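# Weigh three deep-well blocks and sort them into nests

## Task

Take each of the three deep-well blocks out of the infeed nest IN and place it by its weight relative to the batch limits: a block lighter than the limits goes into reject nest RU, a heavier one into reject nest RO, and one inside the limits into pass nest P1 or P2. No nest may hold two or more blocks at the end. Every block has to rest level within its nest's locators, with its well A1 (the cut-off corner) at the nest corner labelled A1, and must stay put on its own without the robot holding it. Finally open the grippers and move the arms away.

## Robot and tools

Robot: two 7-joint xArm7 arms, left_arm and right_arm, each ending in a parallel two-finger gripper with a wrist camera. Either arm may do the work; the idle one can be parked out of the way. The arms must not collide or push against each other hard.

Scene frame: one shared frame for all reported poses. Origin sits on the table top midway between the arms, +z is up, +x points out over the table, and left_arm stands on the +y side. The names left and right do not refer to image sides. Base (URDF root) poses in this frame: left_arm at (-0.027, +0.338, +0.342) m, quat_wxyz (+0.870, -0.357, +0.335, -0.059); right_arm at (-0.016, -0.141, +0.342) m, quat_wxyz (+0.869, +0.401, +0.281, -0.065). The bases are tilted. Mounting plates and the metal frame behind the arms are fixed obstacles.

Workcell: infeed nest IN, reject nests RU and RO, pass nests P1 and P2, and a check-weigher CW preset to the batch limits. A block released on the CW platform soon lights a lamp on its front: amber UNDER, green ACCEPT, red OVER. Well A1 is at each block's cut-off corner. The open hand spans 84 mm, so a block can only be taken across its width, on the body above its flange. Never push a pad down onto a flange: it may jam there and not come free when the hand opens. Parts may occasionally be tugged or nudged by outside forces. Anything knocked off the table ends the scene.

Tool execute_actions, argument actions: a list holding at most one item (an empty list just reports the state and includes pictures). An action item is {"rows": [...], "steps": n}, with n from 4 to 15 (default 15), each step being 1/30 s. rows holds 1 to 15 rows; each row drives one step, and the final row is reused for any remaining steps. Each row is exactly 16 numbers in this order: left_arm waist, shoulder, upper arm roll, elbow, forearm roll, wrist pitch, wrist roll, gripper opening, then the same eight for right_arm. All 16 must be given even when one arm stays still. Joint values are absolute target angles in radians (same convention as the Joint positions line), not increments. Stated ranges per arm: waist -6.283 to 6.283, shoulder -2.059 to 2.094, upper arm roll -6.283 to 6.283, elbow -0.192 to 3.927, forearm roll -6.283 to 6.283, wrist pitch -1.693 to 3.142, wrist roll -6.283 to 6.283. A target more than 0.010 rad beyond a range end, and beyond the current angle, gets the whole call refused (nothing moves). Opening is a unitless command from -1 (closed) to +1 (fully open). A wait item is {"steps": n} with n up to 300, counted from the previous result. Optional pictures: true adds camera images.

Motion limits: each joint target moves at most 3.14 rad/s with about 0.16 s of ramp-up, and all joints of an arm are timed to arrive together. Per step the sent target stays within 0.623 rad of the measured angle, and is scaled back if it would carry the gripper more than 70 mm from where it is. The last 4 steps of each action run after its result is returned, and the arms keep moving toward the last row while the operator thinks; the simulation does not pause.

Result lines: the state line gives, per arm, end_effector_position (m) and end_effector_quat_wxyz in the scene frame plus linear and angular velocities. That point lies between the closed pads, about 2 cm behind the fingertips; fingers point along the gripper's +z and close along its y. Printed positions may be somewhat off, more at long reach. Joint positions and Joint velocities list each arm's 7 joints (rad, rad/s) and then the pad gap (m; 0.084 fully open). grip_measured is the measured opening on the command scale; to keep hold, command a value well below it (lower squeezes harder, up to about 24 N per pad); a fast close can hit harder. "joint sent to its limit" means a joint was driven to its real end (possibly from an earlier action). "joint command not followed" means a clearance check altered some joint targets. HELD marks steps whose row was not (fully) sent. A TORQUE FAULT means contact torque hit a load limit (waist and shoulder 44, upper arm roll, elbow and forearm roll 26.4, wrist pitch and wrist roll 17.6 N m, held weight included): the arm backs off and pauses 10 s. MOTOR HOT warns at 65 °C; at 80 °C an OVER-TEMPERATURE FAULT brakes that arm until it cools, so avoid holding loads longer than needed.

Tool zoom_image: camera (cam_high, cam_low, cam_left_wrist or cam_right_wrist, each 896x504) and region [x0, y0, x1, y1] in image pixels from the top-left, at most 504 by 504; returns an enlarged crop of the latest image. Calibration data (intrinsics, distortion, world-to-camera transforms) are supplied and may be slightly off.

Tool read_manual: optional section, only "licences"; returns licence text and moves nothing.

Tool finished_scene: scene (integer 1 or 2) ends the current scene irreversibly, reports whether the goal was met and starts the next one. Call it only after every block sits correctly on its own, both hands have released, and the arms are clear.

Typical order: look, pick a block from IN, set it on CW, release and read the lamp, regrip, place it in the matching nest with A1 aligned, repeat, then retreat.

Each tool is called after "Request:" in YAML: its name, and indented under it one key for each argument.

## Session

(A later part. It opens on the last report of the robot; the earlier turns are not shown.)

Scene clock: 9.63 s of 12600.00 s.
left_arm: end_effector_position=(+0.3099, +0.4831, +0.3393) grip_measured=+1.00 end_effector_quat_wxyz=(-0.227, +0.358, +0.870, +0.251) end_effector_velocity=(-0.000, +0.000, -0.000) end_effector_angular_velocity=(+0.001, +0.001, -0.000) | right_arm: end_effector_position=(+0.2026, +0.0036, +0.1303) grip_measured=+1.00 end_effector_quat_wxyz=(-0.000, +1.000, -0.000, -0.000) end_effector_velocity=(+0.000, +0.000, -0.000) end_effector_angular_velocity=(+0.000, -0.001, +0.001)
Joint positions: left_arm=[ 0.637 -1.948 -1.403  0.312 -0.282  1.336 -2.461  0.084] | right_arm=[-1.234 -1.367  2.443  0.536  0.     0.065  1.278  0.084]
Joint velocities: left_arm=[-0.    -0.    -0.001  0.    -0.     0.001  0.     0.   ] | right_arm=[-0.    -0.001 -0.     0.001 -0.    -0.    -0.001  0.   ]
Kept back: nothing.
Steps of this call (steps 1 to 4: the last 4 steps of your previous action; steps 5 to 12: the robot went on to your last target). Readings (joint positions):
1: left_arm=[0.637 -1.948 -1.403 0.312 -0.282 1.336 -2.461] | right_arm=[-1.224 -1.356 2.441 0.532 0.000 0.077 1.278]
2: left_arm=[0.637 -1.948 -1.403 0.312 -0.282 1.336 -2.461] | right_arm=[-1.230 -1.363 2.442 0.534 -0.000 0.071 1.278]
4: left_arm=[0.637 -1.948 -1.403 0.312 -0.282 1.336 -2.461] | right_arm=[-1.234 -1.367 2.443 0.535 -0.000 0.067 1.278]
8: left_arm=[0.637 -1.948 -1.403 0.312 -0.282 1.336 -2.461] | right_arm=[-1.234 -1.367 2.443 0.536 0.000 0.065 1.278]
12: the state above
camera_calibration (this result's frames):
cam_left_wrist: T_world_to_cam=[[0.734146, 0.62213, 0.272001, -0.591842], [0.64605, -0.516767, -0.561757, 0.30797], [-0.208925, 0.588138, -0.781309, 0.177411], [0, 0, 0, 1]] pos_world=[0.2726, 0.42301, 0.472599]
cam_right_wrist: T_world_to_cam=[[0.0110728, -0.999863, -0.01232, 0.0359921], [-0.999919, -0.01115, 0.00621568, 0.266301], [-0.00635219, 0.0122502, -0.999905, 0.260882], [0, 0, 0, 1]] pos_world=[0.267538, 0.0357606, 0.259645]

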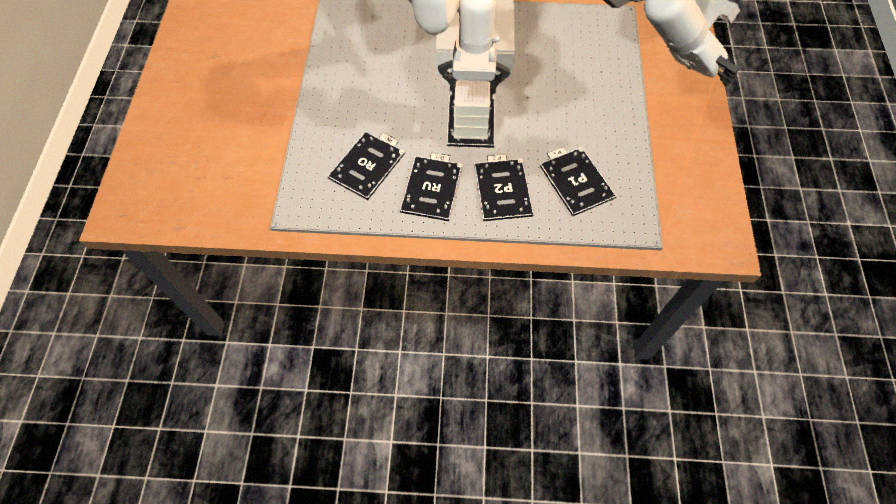

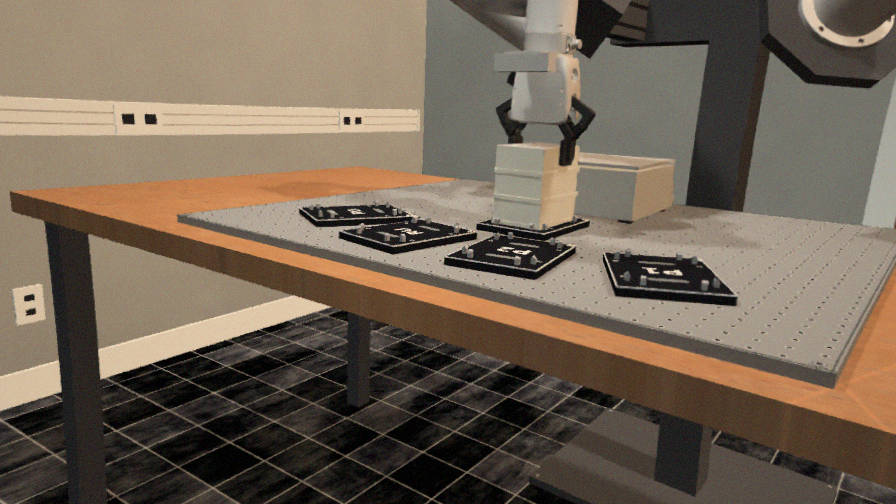

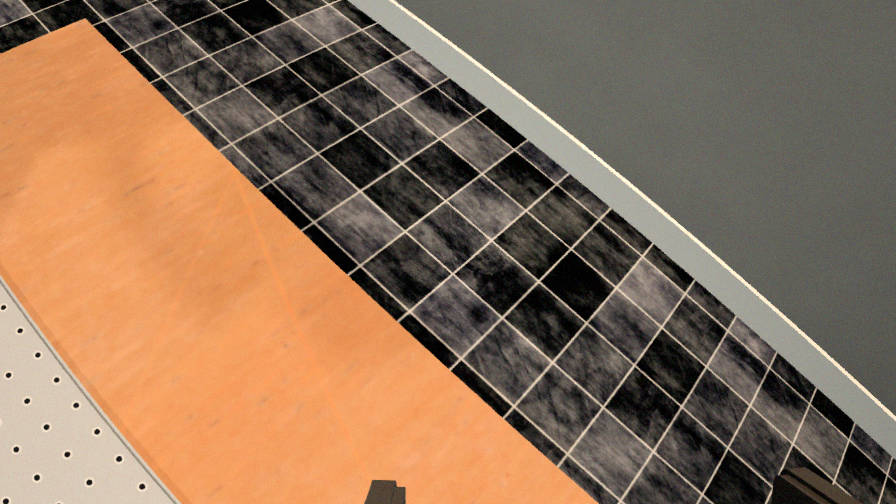

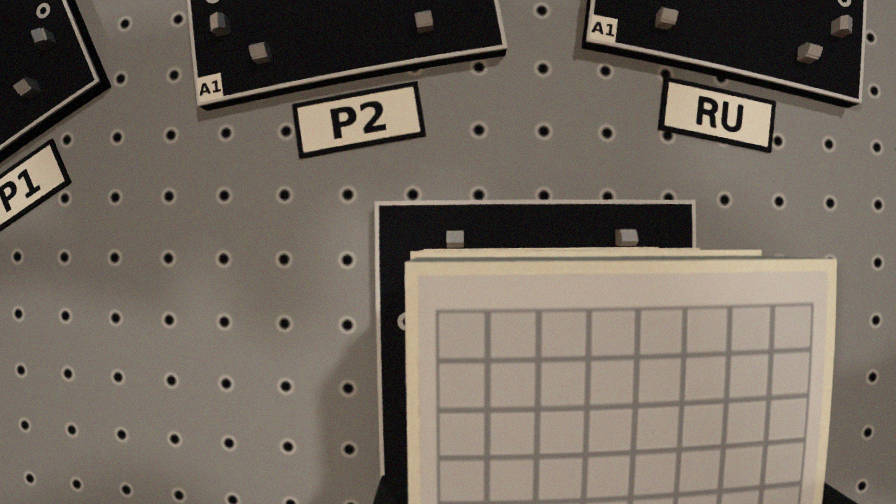

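Request:
execute_actions:
  actions:
    - {"rows":[[0.637,-1.948,-1.403,0.312,-0.282,1.336,-2.461,1,-1.2339,-1.3673,2.4435,0.5363,0,0.0651,1.2783,0.5]]}

Request:
execute_actions:
  actions:
    - {"rows":[[0.637,-1.948,-1.403,0.312,-0.282,1.336,-2.461,1,-1.18,-1.307,2.4294,0.5156,0,0.1255,1.2783,0.4],[0.637,-1.948,-1.403,0.312,-0.282,1.336,-2.461,1,-1.18,-1.307,2.4294,0.5156,0,0.1255,1.2783,0.4],[0.637,-1.948,-1.403,0.312,-0.282,1.336,-2.461,1,-1.18,-1.307,2.4294,0.5156,0,0.1255,1.2783,0.4],[0.637,-1.948,-1.403,0.312,-0.282,1.336,-2.461,1,-1.18,-1.307,2.4294,0.5156,0,0.1255,1.2783,0.4],[0.637,-1.948,-1.403,0.312,-0.282,1.336,-2.461,1,-1.18,-1.307,2.4294,0.5156,0,0.1255,1.2783,0.4],[0.637,-1.948,-1.403,0.312,-0.282,1.336,-2.461,1,-1.072,-1.186,2.404,0.484,0,0.247,1.2783,0.4]]}

Request:
execute_actions:
  actions:
    - {"rows":[[0.637,-1.948,-1.403,0.312,-0.282,1.336,-2.461,1,-0.9575,-1.4201,2.983,0.678,0,0.2754,1.9234,0.4]]}

Request:
execute_actions:
  actions:
    - {"steps":20}
  pictures: true

Scene clock: 10.87 s of 12600.00 s.
left_arm: end_effector_position=(+0.3099, +0.4831, +0.3393) grip_measured=+1.00 end_effector_quat_wxyz=(-0.227, +0.358, +0.870, +0.251) end_effector_velocity=(+0.000, -0.000, +0.000) end_effector_angular_velocity=(-0.001, -0.001, +0.000) | right_arm: end_effector_position=(+0.2026, +0.0037, +0.1303) grip_measured=+0.97 end_effector_quat_wxyz=(-0.000, +1.000, -0.000, -0.000) end_effector_velocity=(+0.000, -0.000, -0.000) end_effector_angular_velocity=(-0.001, +0.001, +0.000)
Joint positions: left_arm=[ 0.637 -1.948 -1.403  0.312 -0.282  1.336 -2.461  0.084] | right_arm=[-1.234 -1.367  2.444  0.536 -0.     0.065  1.278  0.083]
Joint velocities: left_arm=[ 0.     0.     0.001  0.001 -0.    -0.    -0.    -0.   ] | right_arm=[-0.001  0.    -0.001 -0.    -0.     0.    -0.001  0.   ]
Steps of this call (steps 1 to 26: the robot went on to your last target; steps 27 to 37: the first 11 steps of this action). Readings (joint positions):
27: left_arm=[0.637 -1.948 -1.403 0.312 -0.282 1.336 -2.461] | right_arm=[-1.234 -1.367 2.443 0.536 -0.000 0.065 1.278]
28: left_arm=[0.637 -1.948 -1.403 0.312 -0.282 1.336 -2.461] | right_arm=[-1.234 -1.367 2.444 0.536 -0.000 0.065 1.278]
30: left_arm=[0.637 -1.948 -1.403 0.312 -0.282 1.336 -2.461] | right_arm=[-1.234 -1.367 2.444 0.536 -0.000 0.065 1.278]
34: left_arm=[0.637 -1.948 -1.403 0.312 -0.282 1.336 -2.461] | right_arm=[-1.234 -1.367 2.444 0.536 -0.000 0.065 1.278]
37: the state above

Scene clock: 11.37 s of 12600.00 s.
left_arm: end_effector_position=(+0.3099, +0.4831, +0.3393) grip_measured=+1.00 end_effector_quat_wxyz=(-0.227, +0.358, +0.870, +0.251) end_effector_velocity=(+0.000, -0.000, +0.000) end_effector_angular_velocity=(-0.001, -0.002, -0.000) | right_arm: end_effector_position=(+0.2003, +0.0081, +0.1896) grip_measured=+0.97 end_effector_quat_wxyz=(-0.007, +1.000, +0.003, -0.001) end_effector_velocity=(-0.008, +0.102, +0.149) end_effector_angular_velocity=(+0.251, -0.038, +0.077)
Joint positions: left_arm=[ 0.637 -1.948 -1.403  0.312 -0.282  1.336 -2.461  0.084] | right_arm=[-1.078 -1.192  2.406  0.488  0.     0.235  1.278  0.083]
Joint velocities: left_arm=[ 0.    -0.     0.001  0.    -0.    -0.001  0.    -0.   ] | right_arm=[ 0.3    0.333 -0.03   0.048 -0.004  0.231 -0.    -0.   ]
Steps of this call (steps 1 to 4: the last 4 steps of your previous action; steps 5 to 15: the first 11 steps of this action). Readings (joint positions):
5: left_arm=[0.637 -1.948 -1.403 0.312 -0.282 1.336 -2.461] | right_arm=[-1.233 -1.367 2.443 0.536 -0.000 0.066 1.278]
6: left_arm=[0.637 -1.948 -1.403 0.312 -0.282 1.336 -2.461] | right_arm=[-1.226 -1.359 2.441 0.533 -0.000 0.077 1.278]
8: left_arm=[0.637 -1.948 -1.403 0.312 -0.282 1.336 -2.461] | right_arm=[-1.193 -1.322 2.433 0.518 0.000 0.112 1.278]
12: left_arm=[0.637 -1.948 -1.403 0.312 -0.282 1.336 -2.461] | right_arm=[-1.150 -1.274 2.422 0.505 0.000 0.164 1.278]
15: the state above

Scene clock: 11.87 s of 12600.00 s.
left_arm: end_effector_position=(+0.3099, +0.4831, +0.3393) grip_measured=+1.00 end_effector_quat_wxyz=(-0.227, +0.358, +0.870, +0.251) end_effector_velocity=(+0.000, -0.001, +0.000) end_effector_angular_velocity=(-0.001, -0.000, -0.001) | right_arm: end_effector_position=(+0.0843, +0.0504, +0.1865) grip_measured=+0.97 end_effector_quat_wxyz=(-0.009, +1.000, +0.014, +0.010) end_effector_velocity=(+0.131, -0.024, -0.001) end_effector_angular_velocity=(-0.035, -0.020, -0.307)
Joint positions: left_arm=[ 0.637 -1.948 -1.403  0.312 -0.282  1.336 -2.461  0.084] | right_arm=[-1.012 -1.308  2.709  0.585 -0.001  0.261  1.599  0.083]
Joint velocities: left_arm=[ 0.     0.001  0.001  0.001  0.     0.     0.    -0.   ] | right_arm=[-0.053  0.068 -0.295 -0.072  0.018  0.01  -0.028 -0.   ]
Kept back: nothing.
A step of this action was HELD (marked below), so the last 4 steps of it were dropped. An arm can still carry out its HELD step.
Steps of this call (steps 1 to 4: the last 4 steps of your previous action; steps 5 to 15: the first 11 steps of this action). Readings (joint positions):
5: left_arm=[0.637 -1.948 -1.403 0.312 -0.282 1.336 -2.461] | right_arm=[-1.073 -1.187 2.405 0.483 0.000 0.247 1.280]
6: left_arm=[0.637 -1.948 -1.403 0.312 -0.282 1.336 -2.461] | right_arm=[-1.072 -1.192 2.411 0.486 0.000 0.248 1.291]
8: left_arm=[0.637 -1.948 -1.403 0.312 -0.282 1.336 -2.461] | right_arm=[-1.061 -1.219 2.470 0.510 0.001 0.251 1.362]
12: left_arm=[0.637 -1.948 -1.403 0.312 -0.282 1.336 -2.461] | right_arm=[-1.024 -1.289 2.653 0.570 -0.000 0.259 1.553]
14: left_arm=[0.637 -1.948 -1.403 0.312 -0.282 1.336 -2.461] | right_arm=[-1.012 -1.310 2.713 0.587 -0.001 0.260 1.601] HELD
15: the state above HELD
joint command not followed: on one or more control steps a check withheld the commanded joint targets of the right arm, and it was not sent them on those steps. On the call's last step the targets were still withheld.
cause: the commanded joint targets would bring two parts of the arm too close to each other (joints 1 (waist) to 6 (wrist pitch) lie between them); next, command targets that bring no two parts of the arm closer together.

Scene clock: 12.53 s of 12600.00 s.
left_arm: end_effector_position=(+0.3099, +0.4831, +0.3393) grip_measured=+1.00 end_effector_quat_wxyz=(-0.227, +0.358, +0.870, +0.251) end_effector_velocity=(+0.000, -0.000, -0.000) end_effector_angular_velocity=(+0.001, -0.000, -0.002) | right_arm: end_effector_position=(+0.0912, +0.0503, +0.1867) grip_measured=+0.97 end_effector_quat_wxyz=(-0.009, +1.000, +0.006, +0.010) end_effector_velocity=(-0.001, +0.000, +0.000) end_effector_angular_velocity=(+0.001, +0.001, +0.003)
Joint positions: left_arm=[ 0.637 -1.948 -1.403  0.312 -0.282  1.336 -2.461  0.084] | right_arm=[-1.016 -1.305  2.693  0.583 -0.     0.261  1.598  0.083]
Joint velocities: left_arm=[-0.    -0.    -0.001  0.     0.    -0.001 -0.    -0.   ] | right_arm=[-0.    -0.     0.001  0.001 -0.    -0.    -0.001 -0.   ]
Kept back: nothing.
Steps of this call (steps 1 to 20: nothing new was sent). Readings (joint positions):
1: left_arm=[0.637 -1.948 -1.403 0.312 -0.282 1.336 -2.461] | right_arm=[-1.014 -1.306 2.698 0.583 -0.000 0.261 1.599]
2: left_arm=[0.637 -1.948 -1.403 0.312 -0.282 1.336 -2.461] | right_arm=[-1.016 -1.305 2.691 0.582 0.000 0.261 1.598]
4: left_arm=[0.637 -1.948 -1.403 0.312 -0.282 1.336 -2.461] | right_arm=[-1.017 -1.305 2.688 0.581 0.000 0.261 1.598]
8: left_arm=[0.637 -1.948 -1.403 0.312 -0.282 1.336 -2.461] | right_arm=[-1.016 -1.305 2.692 0.583 0.000 0.261 1.598]
20: the state above
camera_calibration (this result's frames):
cam_left_wrist: T_world_to_cam=[[0.734145, 0.62213, 0.272001, -0.591842], [0.64605, -0.516767, -0.561757, 0.30797], [-0.208925, 0.588138, -0.781309, 0.17741], [0, 0, 0, 1]] pos_world=[0.2726, 0.42301, 0.472599]
cam_right_wrist: T_world_to_cam=[[0.0236457, -0.999271, -0.02996, 0.0867806], [-0.999624, -0.0232165, -0.0145942, 0.159497], [0.013888, 0.0302938, -0.999445, 0.313199], [0, 0, 0, 1]] pos_world=[0.153036, 0.0809324, 0.317952]

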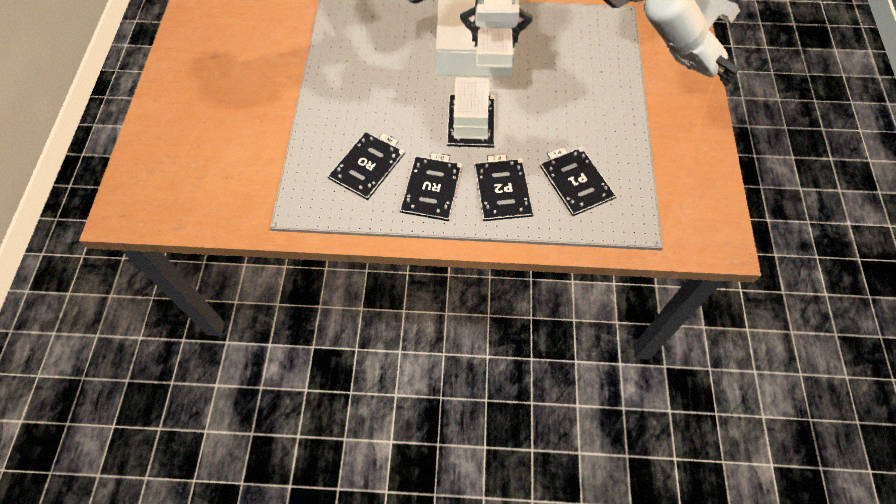

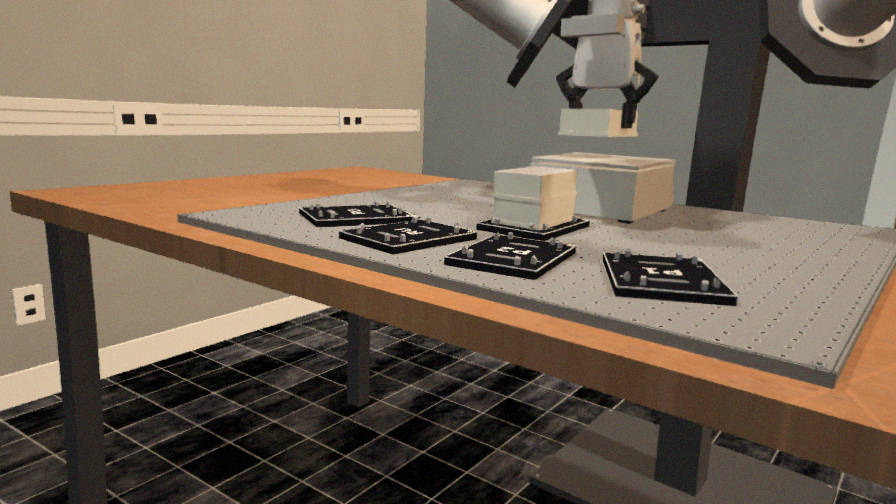

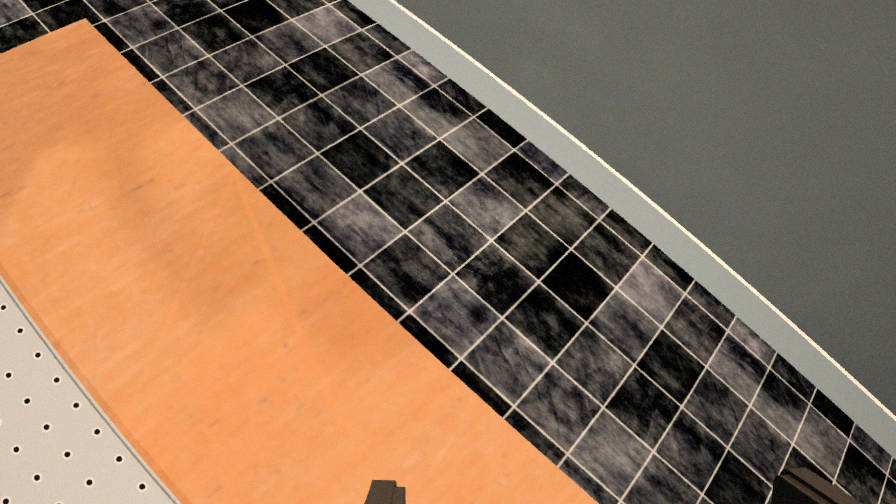

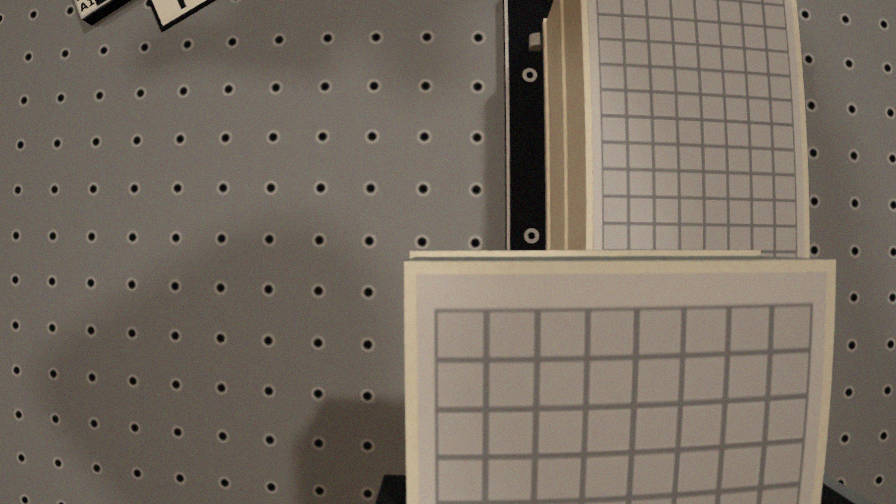

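Request:
execute_actions:
  actions:
    - {"rows":[[0.637,-1.948,-1.403,0.312,-0.282,1.336,-2.461,1,-1.04,-1.5,2.6,1.15,3.1416,-0.6,-1.62,0.4]]}

Request:
execute_actions:
  actions:
    - {"steps":35}

Request:
execute_actions:
  actions:
    - {"rows":[[0.637,-1.948,-1.403,0.312,-0.282,1.336,-2.461,1,-1.0508,-1.6847,2.9158,1.2188,3.1416,-0.5386,-1.2978,0.4]]}

Request:
execute_actions:
  actions:
    - {"steps":15}
  pictures: true

Scene clock: 13.80 s of 12600.00 s.
left_arm: end_effector_position=(+0.3099, +0.4831, +0.3393) grip_measured=+1.00 end_effector_quat_wxyz=(-0.227, +0.358, +0.870, +0.251) end_effector_velocity=(+0.000, -0.000, +0.000) end_effector_angular_velocity=(+0.001, -0.001, -0.001) | right_arm: end_effector_position=(+0.1047, +0.1332, +0.2177) grip_measured=+0.97 end_effector_quat_wxyz=(-0.114, +0.993, +0.002, +0.008) end_effector_velocity=(+0.093, +0.395, +0.189) end_effector_angular_velocity=(+1.072, -0.065, -0.040)
Joint positions: left_arm=[ 0.637 -1.948 -1.403  0.312 -0.282  1.336 -2.461  0.084] | right_arm=[-1.021 -1.344  2.675  0.697  0.133  0.128  1.465  0.083]
Joint velocities: left_arm=[-0.    -0.001 -0.001  0.     0.    -0.001 -0.    -0.   ] | right_arm=[-0.021 -0.181 -0.091  0.552  0.684 -0.682 -0.678  0.   ]
Steps of this call (steps 1 to 27: nothing new was sent; steps 28 to 38: the first 11 steps of this action). Readings (joint positions):
28: left_arm=[0.637 -1.948 -1.403 0.312 -0.282 1.336 -2.461] | right_arm=[-1.016 -1.305 2.693 0.584 0.000 0.260 1.598]
29: left_arm=[0.637 -1.948 -1.403 0.312 -0.282 1.336 -2.461] | right_arm=[-1.016 -1.306 2.693 0.586 0.003 0.257 1.595]
31: left_arm=[0.637 -1.948 -1.403 0.312 -0.282 1.336 -2.461] | right_arm=[-1.017 -1.310 2.691 0.596 0.016 0.245 1.582]
35: left_arm=[0.637 -1.948 -1.403 0.312 -0.282 1.336 -2.461] | right_arm=[-1.019 -1.326 2.684 0.643 0.069 0.192 1.529]
38: the state above

Scene clock: 14.97 s of 12600.00 s.
left_arm: end_effector_position=(+0.3099, +0.4831, +0.3393) grip_measured=+1.00 end_effector_quat_wxyz=(-0.227, +0.358, +0.870, +0.251) end_effector_velocity=(-0.000, -0.000, +0.000) end_effector_angular_velocity=(-0.000, +0.000, +0.000) | right_arm: end_effector_position=(+0.2605, +0.2853, +0.3883) grip_measured=+0.97 end_effector_quat_wxyz=(-0.406, +0.889, -0.048, +0.208) end_effector_velocity=(+0.113, -0.045, +0.038) end_effector_angular_velocity=(+0.005, -0.276, -0.264)
Joint positions: left_arm=[ 0.637 -1.948 -1.403  0.312 -0.282  1.336 -2.461  0.084] | right_arm=[-1.036 -1.464  2.617  1.045  0.955 -0.426  0.643  0.083]
Joint velocities: left_arm=[ 0.  0.  0.  0. -0.  0.  0. -0.] | right_arm=[-0.007 -0.046 -0.022  0.133  0.706 -0.221 -0.701  0.   ]
Kept back: nothing.
Steps of this call (steps 1 to 4: the last 4 steps of your previous action; steps 5 to 35: the robot went on to your last target). Readings (joint positions):
1: left_arm=[0.637 -1.948 -1.403 0.312 -0.282 1.336 -2.461] | right_arm=[-1.021 -1.350 2.672 0.715 0.156 0.105 1.442]
2: left_arm=[0.637 -1.948 -1.403 0.312 -0.282 1.336 -2.461] | right_arm=[-1.022 -1.356 2.669 0.733 0.179 0.082 1.419]
4: left_arm=[0.637 -1.948 -1.403 0.312 -0.282 1.336 -2.461] | right_arm=[-1.024 -1.368 2.664 0.766 0.226 0.035 1.372]
8: left_arm=[0.637 -1.948 -1.403 0.312 -0.282 1.336 -2.461] | right_arm=[-1.026 -1.388 2.654 0.824 0.320 -0.058 1.278]
35: the state above

Scene clock: 15.33 s of 12600.00 s.
left_arm: end_effector_position=(+0.3099, +0.4831, +0.3393) grip_measured=+1.00 end_effector_quat_wxyz=(-0.227, +0.358, +0.870, +0.251) end_effector_velocity=(+0.000, +0.000, +0.000) end_effector_angular_velocity=(+0.000, -0.001, -0.000) | right_arm: end_effector_position=(+0.2327, +0.2777, +0.3550) grip_measured=+0.97 end_effector_quat_wxyz=(-0.371, +0.900, -0.023, +0.228) end_effector_velocity=(-0.082, -0.041, -0.114) end_effector_angular_velocity=(-0.297, -0.074, +0.044)
Joint positions: left_arm=[ 0.637 -1.948 -1.403  0.312 -0.282  1.336 -2.461  0.084] | right_arm=[-1.04  -1.535  2.71   1.105  1.214 -0.471  0.384  0.083]
Joint velocities: left_arm=[-0.    -0.001 -0.    -0.     0.    -0.001 -0.    -0.   ] | right_arm=[-0.017 -0.184  0.244  0.146  0.706 -0.087 -0.703 -0.   ]
Steps of this call (steps 1 to 11: the first 11 steps of this action). Readings (joint positions):
1: left_arm=[0.637 -1.948 -1.403 0.312 -0.282 1.336 -2.461] | right_arm=[-1.036 -1.465 2.617 1.049 0.979 -0.433 0.619]
2: left_arm=[0.637 -1.948 -1.403 0.312 -0.282 1.336 -2.461] | right_arm=[-1.036 -1.468 2.618 1.055 1.003 -0.439 0.596]
4: left_arm=[0.637 -1.948 -1.403 0.312 -0.282 1.336 -2.461] | right_arm=[-1.038 -1.481 2.634 1.067 1.050 -0.449 0.549]
8: left_arm=[0.637 -1.948 -1.403 0.312 -0.282 1.336 -2.461] | right_arm=[-1.039 -1.515 2.683 1.090 1.144 -0.462 0.455]
11: the state above

Scene clock: 15.83 s of 12600.00 s.
left_arm: end_effector_position=(+0.3099, +0.4831, +0.3393) grip_measured=+1.00 end_effector_quat_wxyz=(-0.227, +0.358, +0.870, +0.251) end_effector_velocity=(-0.000, -0.000, -0.000) end_effector_angular_velocity=(-0.001, +0.001, -0.000) | right_arm: end_effector_position=(+0.1988, +0.2431, +0.2990) grip_measured=+0.97 end_effector_quat_wxyz=(-0.295, +0.926, +0.006, +0.235) end_effector_velocity=(-0.054, -0.091, -0.105) end_effector_angular_velocity=(-0.366, +0.001, +0.012)
Joint positions: left_arm=[ 0.637 -1.948 -1.403  0.312 -0.282  1.336 -2.461  0.084] | right_arm=[-1.045 -1.605  2.806  1.159  1.568 -0.503  0.031  0.083]
Joint velocities: left_arm=[-0.     0.001  0.     0.    -0.     0.    -0.    -0.   ] | right_arm=[-0.006 -0.101  0.14   0.076  0.704 -0.045 -0.702 -0.   ]
Kept back: nothing.
Steps of this call (steps 1 to 4: the last 4 steps of your previous action; steps 5 to 15: the robot went on to your last target). Readings (joint positions):
1: left_arm=[0.637 -1.948 -1.403 0.312 -0.282 1.336 -2.461] | right_arm=[-1.041 -1.541 2.718 1.110 1.238 -0.474 0.360]
2: left_arm=[0.637 -1.948 -1.403 0.312 -0.282 1.336 -2.461] | right_arm=[-1.041 -1.547 2.726 1.114 1.262 -0.477 0.337]
4: left_arm=[0.637 -1.948 -1.403 0.312 -0.282 1.336 -2.461] | right_arm=[-1.042 -1.558 2.741 1.123 1.309 -0.482 0.290]
8: left_arm=[0.637 -1.948 -1.403 0.312 -0.282 1.336 -2.461] | right_arm=[-1.043 -1.578 2.768 1.138 1.403 -0.491 0.195]
15: the state above
camera_calibration (this result's frames):
cam_left_wrist: T_world_to_cam=[[0.734145, 0.62213, 0.272001, -0.591842], [0.64605, -0.516767, -0.561757, 0.30797], [-0.208925, 0.588138, -0.781309, 0.17741], [0, 0, 0, 1]] pos_world=[0.2726, 0.42301, 0.472599]
cam_right_wrist: T_world_to_cam=[[0.165007, -0.820576, -0.5472, 0.363385], [-0.890391, 0.114706, -0.440507, 0.345352], [0.424236, 0.559909, -0.711706, 0.121685], [0, 0, 0, 1]] pos_world=[0.195914, 0.190438, 0.437578]

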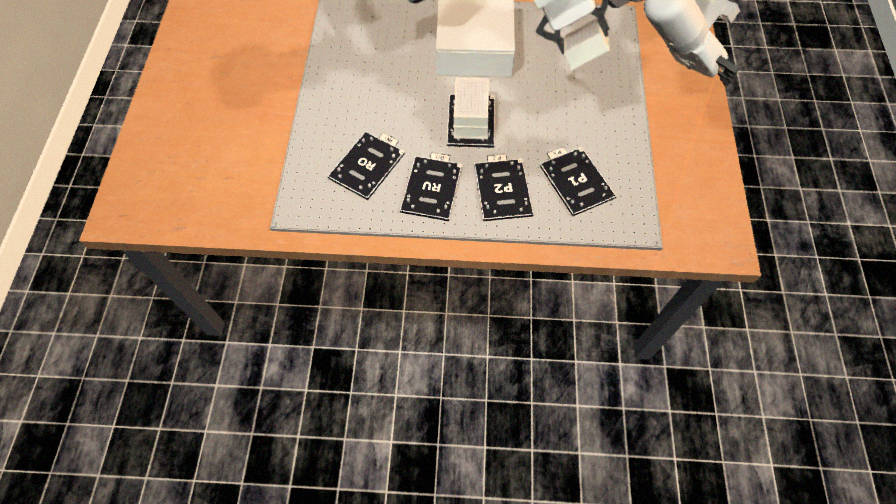

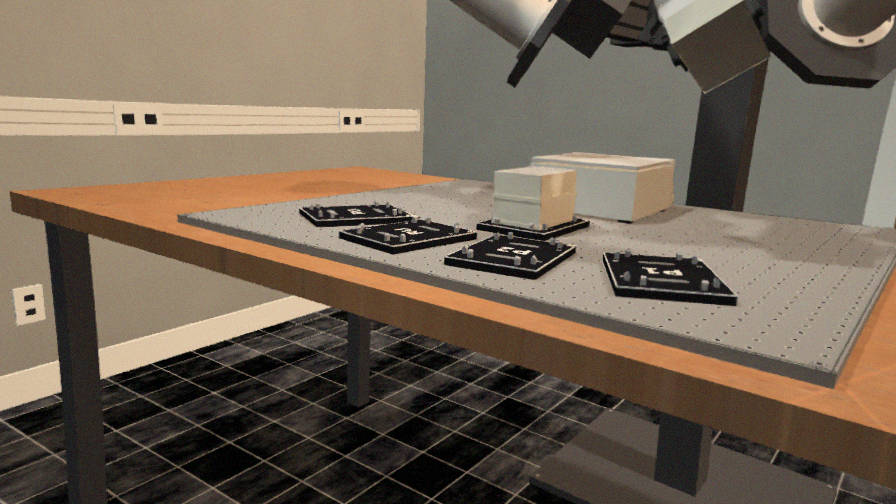

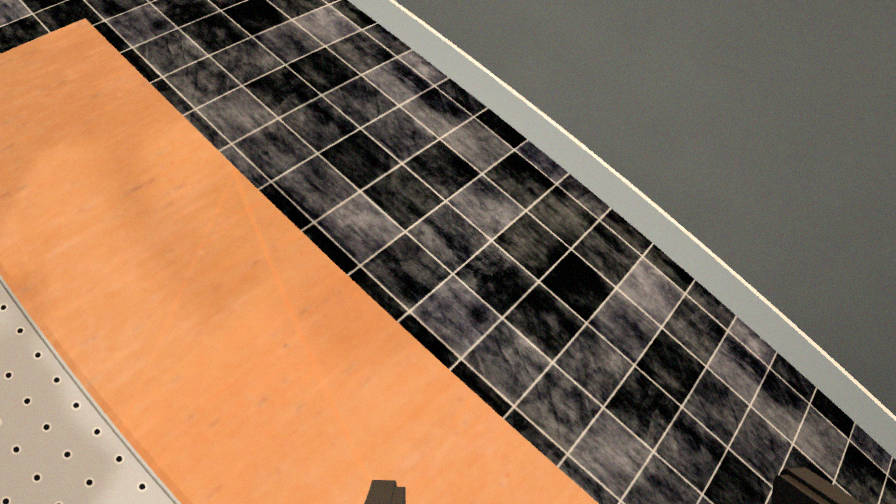

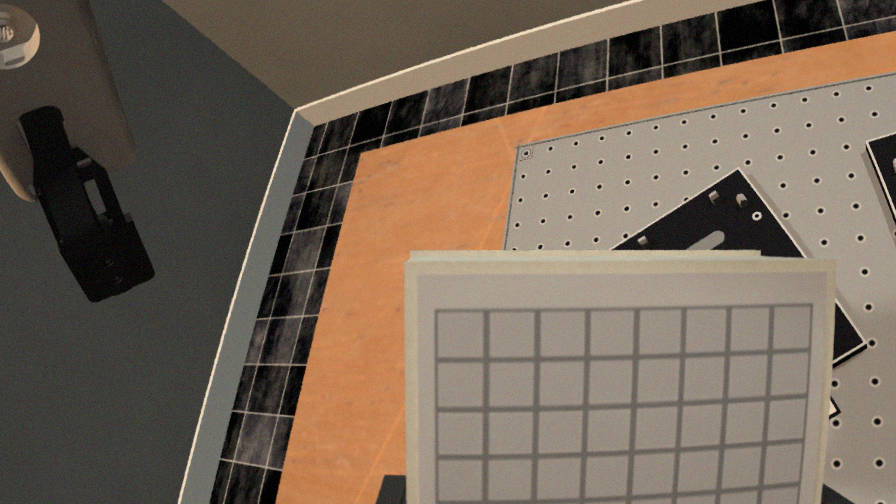

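Request:
execute_actions:
  actions:
    - {"steps":80}
  pictures: true

Scene clock: 18.50 s of 12600.00 s.
left_arm: end_effector_position=(+0.3099, +0.4831, +0.3393) grip_measured=+1.00 end_effector_quat_wxyz=(-0.227, +0.358, +0.870, +0.251) end_effector_velocity=(+0.001, -0.000, -0.000) end_effector_angular_velocity=(-0.000, -0.001, -0.003) | right_arm: end_effector_position=(-0.0053, +0.0402, +0.1704) grip_measured=+0.97 end_effector_quat_wxyz=(-0.000, +1.000, -0.000, -0.000) end_effector_velocity=(-0.001, -0.000, +0.000) end_effector_angular_velocity=(-0.000, +0.001, -0.001)
Joint positions: left_arm=[ 0.637 -1.948 -1.403  0.312 -0.282  1.336 -2.461  0.084] | right_arm=[-1.051 -1.685  2.916  1.219  3.141 -0.539 -1.298  0.083]
Joint velocities: left_arm=[ 0.     0.001 -0.001  0.001 -0.    -0.002 -0.    -0.   ] | right_arm=[ 0.001  0.     0.    -0.     0.003 -0.    -0.001  0.   ]
Kept back: nothing.
Steps of this call (steps 1 to 80: the robot went on to your last target). Readings (joint positions):
1: left_arm=[0.637 -1.948 -1.403 0.312 -0.282 1.336 -2.461] | right_arm=[-1.046 -1.608 2.810 1.161 1.591 -0.504 0.007]
2: left_arm=[0.637 -1.948 -1.403 0.312 -0.282 1.336 -2.461] | right_arm=[-1.046 -1.611 2.815 1.163 1.615 -0.506 -0.016]
4: left_arm=[0.637 -1.948 -1.403 0.312 -0.282 1.336 -2.461] | right_arm=[-1.046 -1.617 2.823 1.168 1.662 -0.509 -0.064]
8: left_arm=[0.637 -1.948 -1.403 0.312 -0.282 1.336 -2.461] | right_arm=[-1.047 -1.628 2.837 1.176 1.756 -0.513 -0.158]
80: the state above
camera_calibration (this result's frames):
cam_left_wrist: T_world_to_cam=[[0.734145, 0.62213, 0.272001, -0.591842], [0.64605, -0.516767, -0.561757, 0.30797], [-0.208925, 0.588138, -0.781309, 0.17741], [0, 0, 0, 1]] pos_world=[0.2726, 0.42301, 0.472599]
cam_right_wrist: T_world_to_cam=[[0.0111971, -0.999861, -0.0123706, 0.0754139], [-0.999918, -0.0112733, 0.0061046, 0.0586106], [-0.0062432, 0.0123013, -0.999905, 0.299166], [0, 0, 0, 1]] pos_world=[0.0596291, 0.0723841, 0.299713]

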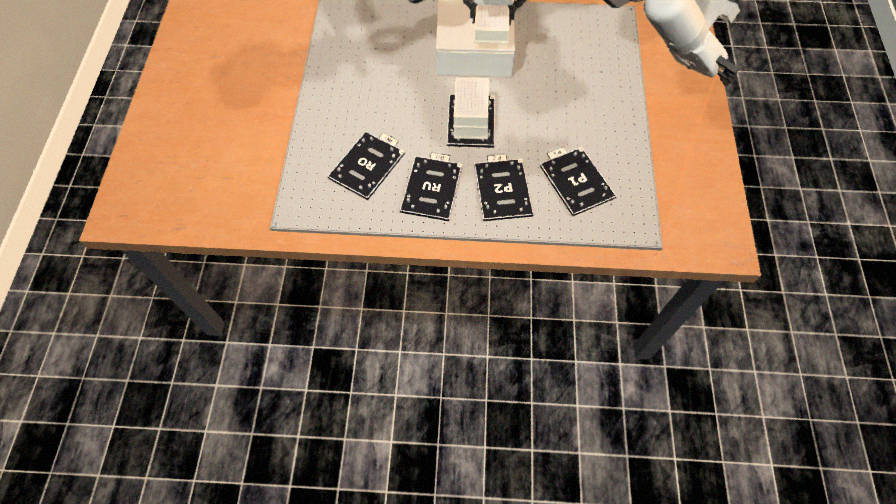

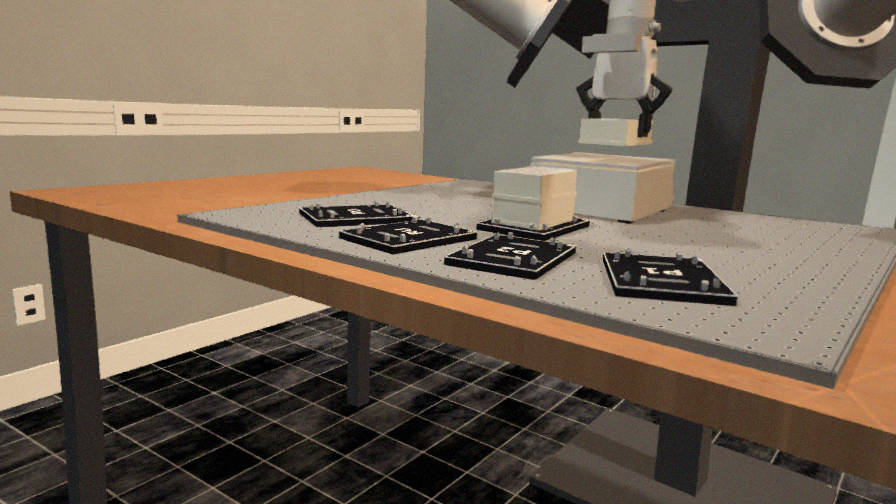

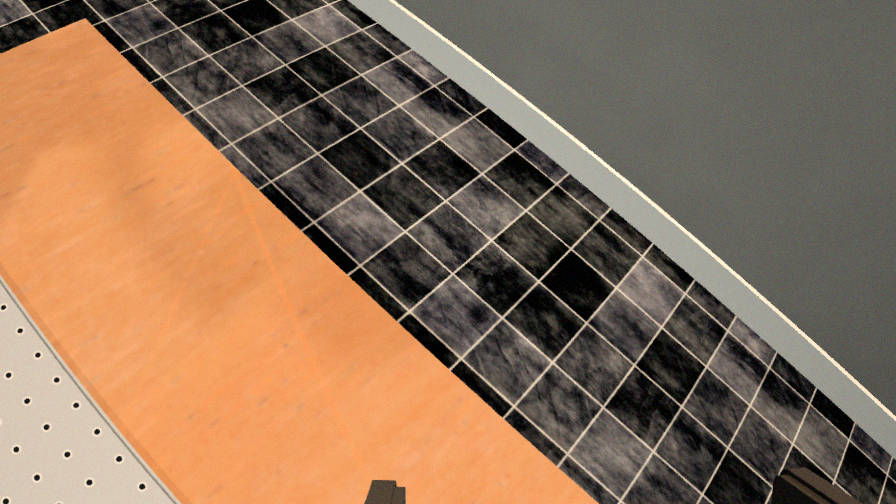

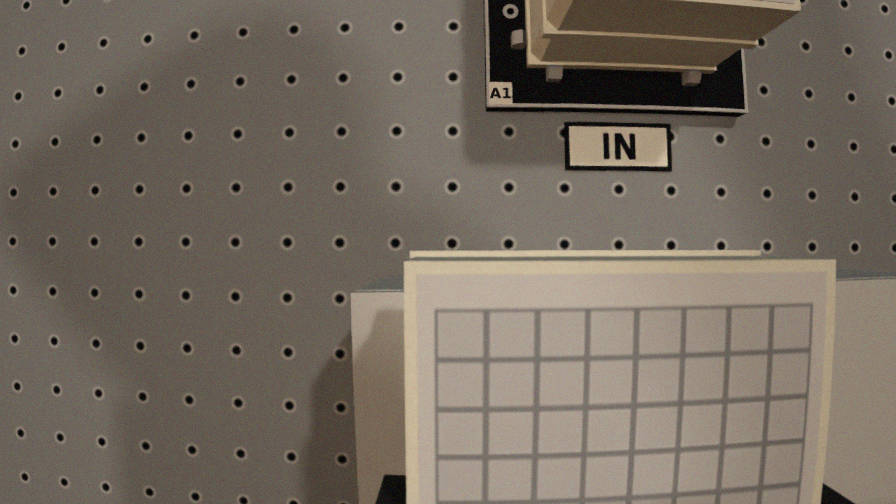

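Request:
zoom_image:
  camera: "cam_right_wrist"
  region: [470, 0, 896, 300]

Request:
zoom_image:
  camera: "cam_high"
  region: [425, 0, 535, 150]

Region (470, 0, 896, 300) of cam_right_wrist's 896x504 image, scaled by 1.183, with more detail than that image has; it fills the top 355 rows of this view, and the rest is white.

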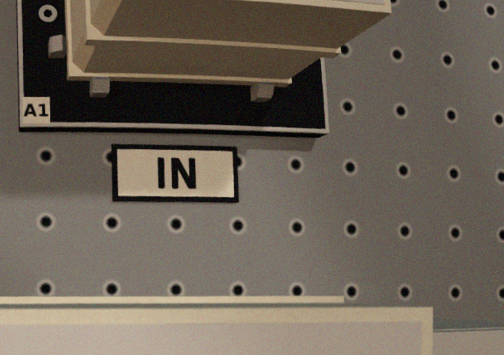

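Region (425, 0, 535, 150) of cam_high's 896x504 image, scaled by 3.360, with more detail than that image has; it fills the left 370 columns of this view, and the rest is white.

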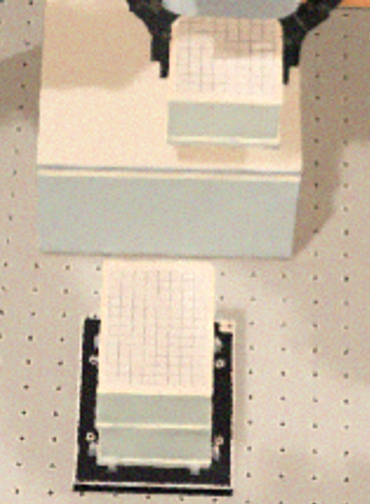

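Request:
execute_actions:
  actions:
    - {"rows":[[0.637,-1.948,-1.403,0.312,-0.282,1.336,-2.461,1,-1.0163,-1.7095,2.9668,1.2527,3.1416,-0.5548,-1.2374,0.4]],"steps":10}

Request:
execute_actions:
  actions:
    - {"rows":[[0.637,-1.948,-1.403,0.312,-0.282,1.336,-2.461,1,-1.0276,-1.77,2.965,1.271,3.1416,-0.512,-1.2374,0.4]]}
  pictures: true

Request:
zoom_image:
  camera: "cam_low"
  region: [520, 70, 700, 230]

Scene clock: 19.27 s of 12600.00 s.
left_arm: end_effector_position=(+0.3099, +0.4831, +0.3393) grip_measured=+1.00 end_effector_quat_wxyz=(-0.227, +0.358, +0.870, +0.251) end_effector_velocity=(-0.000, +0.000, +0.000) end_effector_angular_velocity=(+0.001, -0.001, +0.001) | right_arm: end_effector_position=(-0.0333, +0.0397, +0.1705) grip_measured=+0.97 end_effector_quat_wxyz=(-0.000, +1.000, +0.003, -0.002) end_effector_velocity=(-0.035, -0.012, -0.002) end_effector_angular_velocity=(-0.020, +0.003, +0.007)
Joint positions: left_arm=[ 0.637 -1.948 -1.403  0.312 -0.282  1.336 -2.461  0.084] | right_arm=[-1.015 -1.709  2.972  1.253  3.143 -0.554 -1.24   0.083]
Joint velocities: left_arm=[ 0.    -0.002  0.001 -0.    -0.     0.001  0.     0.   ] | right_arm=[ 0.047 -0.029  0.076  0.026  0.005 -0.023  0.074 -0.   ]
Steps of this call (steps 1 to 15: the robot went on to your last target; steps 16 to 17: nothing new was sent; steps 18 to 23: the first 6 steps of this action). Readings (joint positions):
18: left_arm=[0.637 -1.948 -1.403 0.312 -0.282 1.336 -2.461] | right_arm=[-1.050 -1.685 2.916 1.219 3.142 -0.539 -1.297]
19: left_arm=[0.637 -1.948 -1.403 0.312 -0.282 1.336 -2.461] | right_arm=[-1.046 -1.689 2.921 1.224 3.141 -0.542 -1.286]
21: left_arm=[0.637 -1.948 -1.403 0.312 -0.282 1.336 -2.461] | right_arm=[-1.025 -1.704 2.952 1.245 3.141 -0.551 -1.252]
23: the state above

Scene clock: 19.77 s of 12600.00 s.
left_arm: end_effector_position=(+0.3099, +0.4831, +0.3393) grip_measured=+1.00 end_effector_quat_wxyz=(-0.227, +0.358, +0.870, +0.251) end_effector_velocity=(+0.000, -0.000, +0.000) end_effector_angular_velocity=(-0.002, +0.000, -0.000) | right_arm: end_effector_position=(-0.0306, +0.0410, +0.1461) grip_measured=+0.97 end_effector_quat_wxyz=(-0.001, +1.000, -0.000, -0.001) end_effector_velocity=(-0.002, +0.009, +0.007) end_effector_angular_velocity=(+0.022, +0.005, -0.000)
Joint positions: left_arm=[ 0.637 -1.948 -1.403  0.312 -0.282  1.336 -2.461  0.084] | right_arm=[-1.028 -1.769  2.965  1.272  3.142 -0.512 -1.237  0.083]
Joint velocities: left_arm=[ 0.     0.001  0.001  0.001  0.     0.     0.    -0.   ] | right_arm=[ 0.004  0.013 -0.001  0.009 -0.001  0.     0.001  0.   ]
Steps of this call (steps 1 to 4: the last 4 steps of your previous action; steps 5 to 15: the first 11 steps of this action). Readings (joint positions):
5: left_arm=[0.637 -1.948 -1.403 0.312 -0.282 1.336 -2.461] | right_arm=[-1.017 -1.710 2.965 1.253 3.141 -0.554 -1.238]
6: left_arm=[0.637 -1.948 -1.403 0.312 -0.282 1.336 -2.461] | right_arm=[-1.019 -1.717 2.965 1.257 3.141 -0.547 -1.237]
8: left_arm=[0.637 -1.948 -1.403 0.312 -0.282 1.336 -2.461] | right_arm=[-1.025 -1.754 2.964 1.269 3.141 -0.522 -1.237]
12: left_arm=[0.637 -1.948 -1.403 0.312 -0.282 1.336 -2.461] | right_arm=[-1.028 -1.772 2.965 1.268 3.142 -0.512 -1.237]
15: the state above
camera_calibration (this result's frames):
cam_left_wrist: T_world_to_cam=[[0.734145, 0.62213, 0.272001, -0.591842], [0.64605, -0.516767, -0.561757, 0.30797], [-0.208925, 0.588138, -0.781309, 0.17741], [0, 0, 0, 1]] pos_world=[0.2726, 0.42301, 0.472599]
cam_right_wrist: T_world_to_cam=[[0.0108518, -0.999851, -0.0134467, 0.0763866], [-0.999917, -0.0109447, 0.006856, 0.033319], [-0.00700215, 0.0133712, -0.999886, 0.274632], [0, 0, 0, 1]] pos_world=[0.0344103, 0.0730677, 0.2754]

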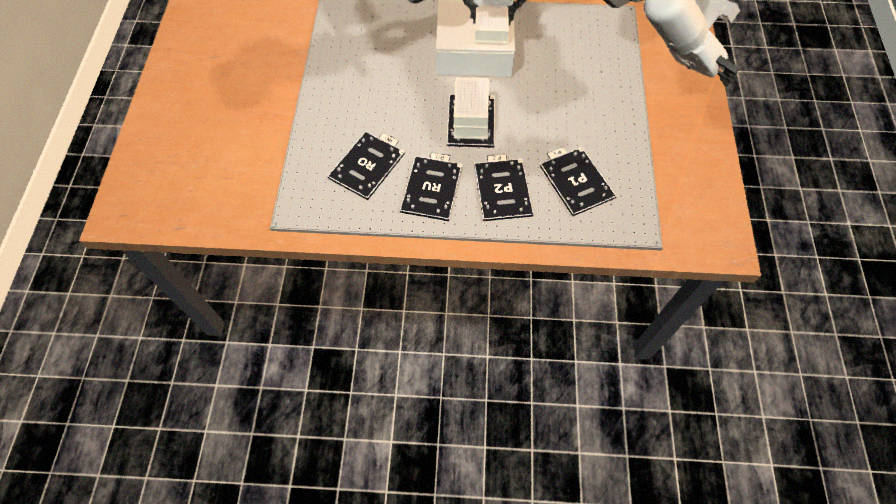

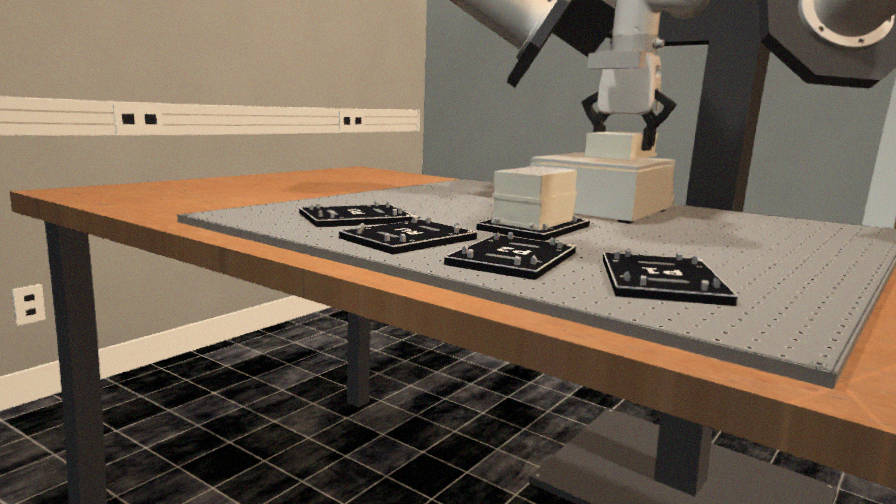

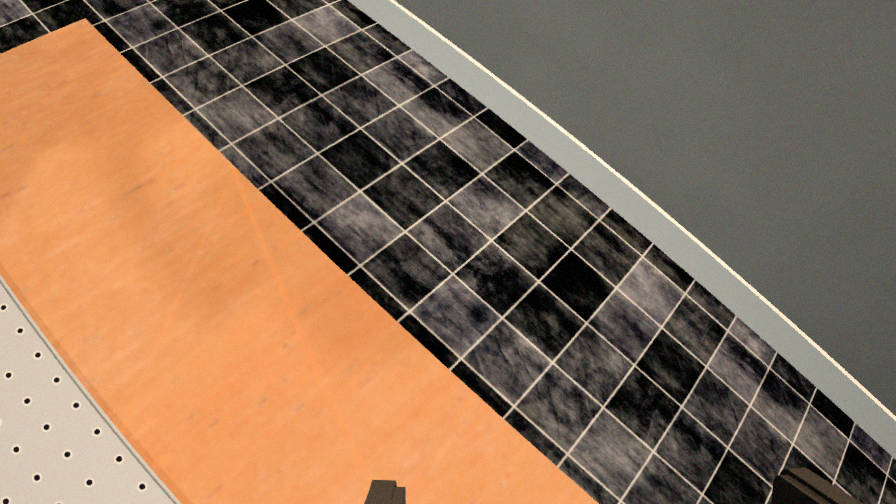

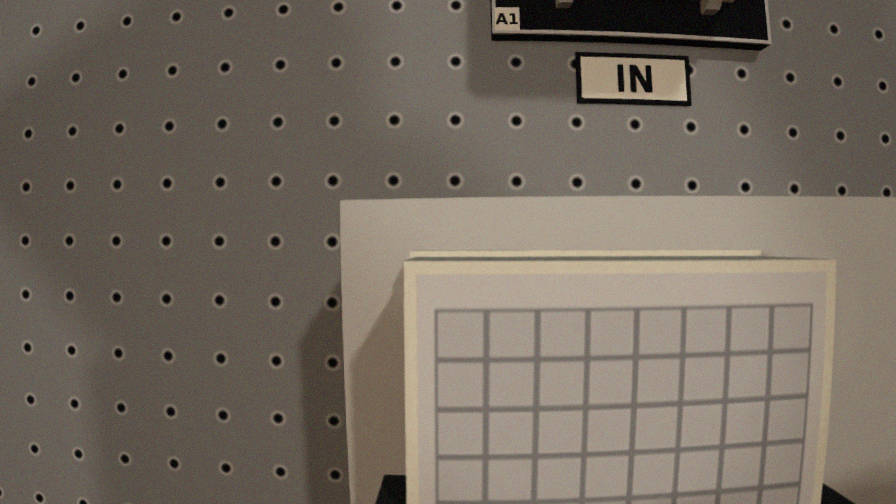

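Region (520, 70, 700, 230) of cam_low's 896x504 image, scaled by 2.800, with more detail than that image has.

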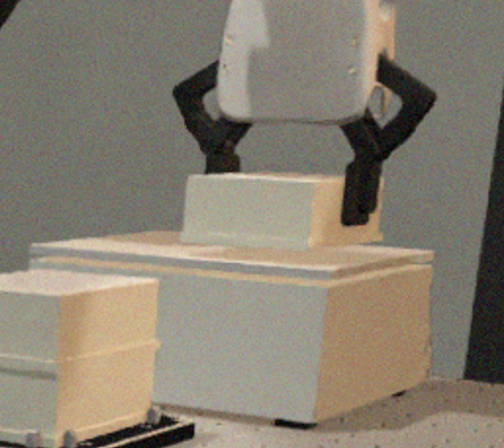

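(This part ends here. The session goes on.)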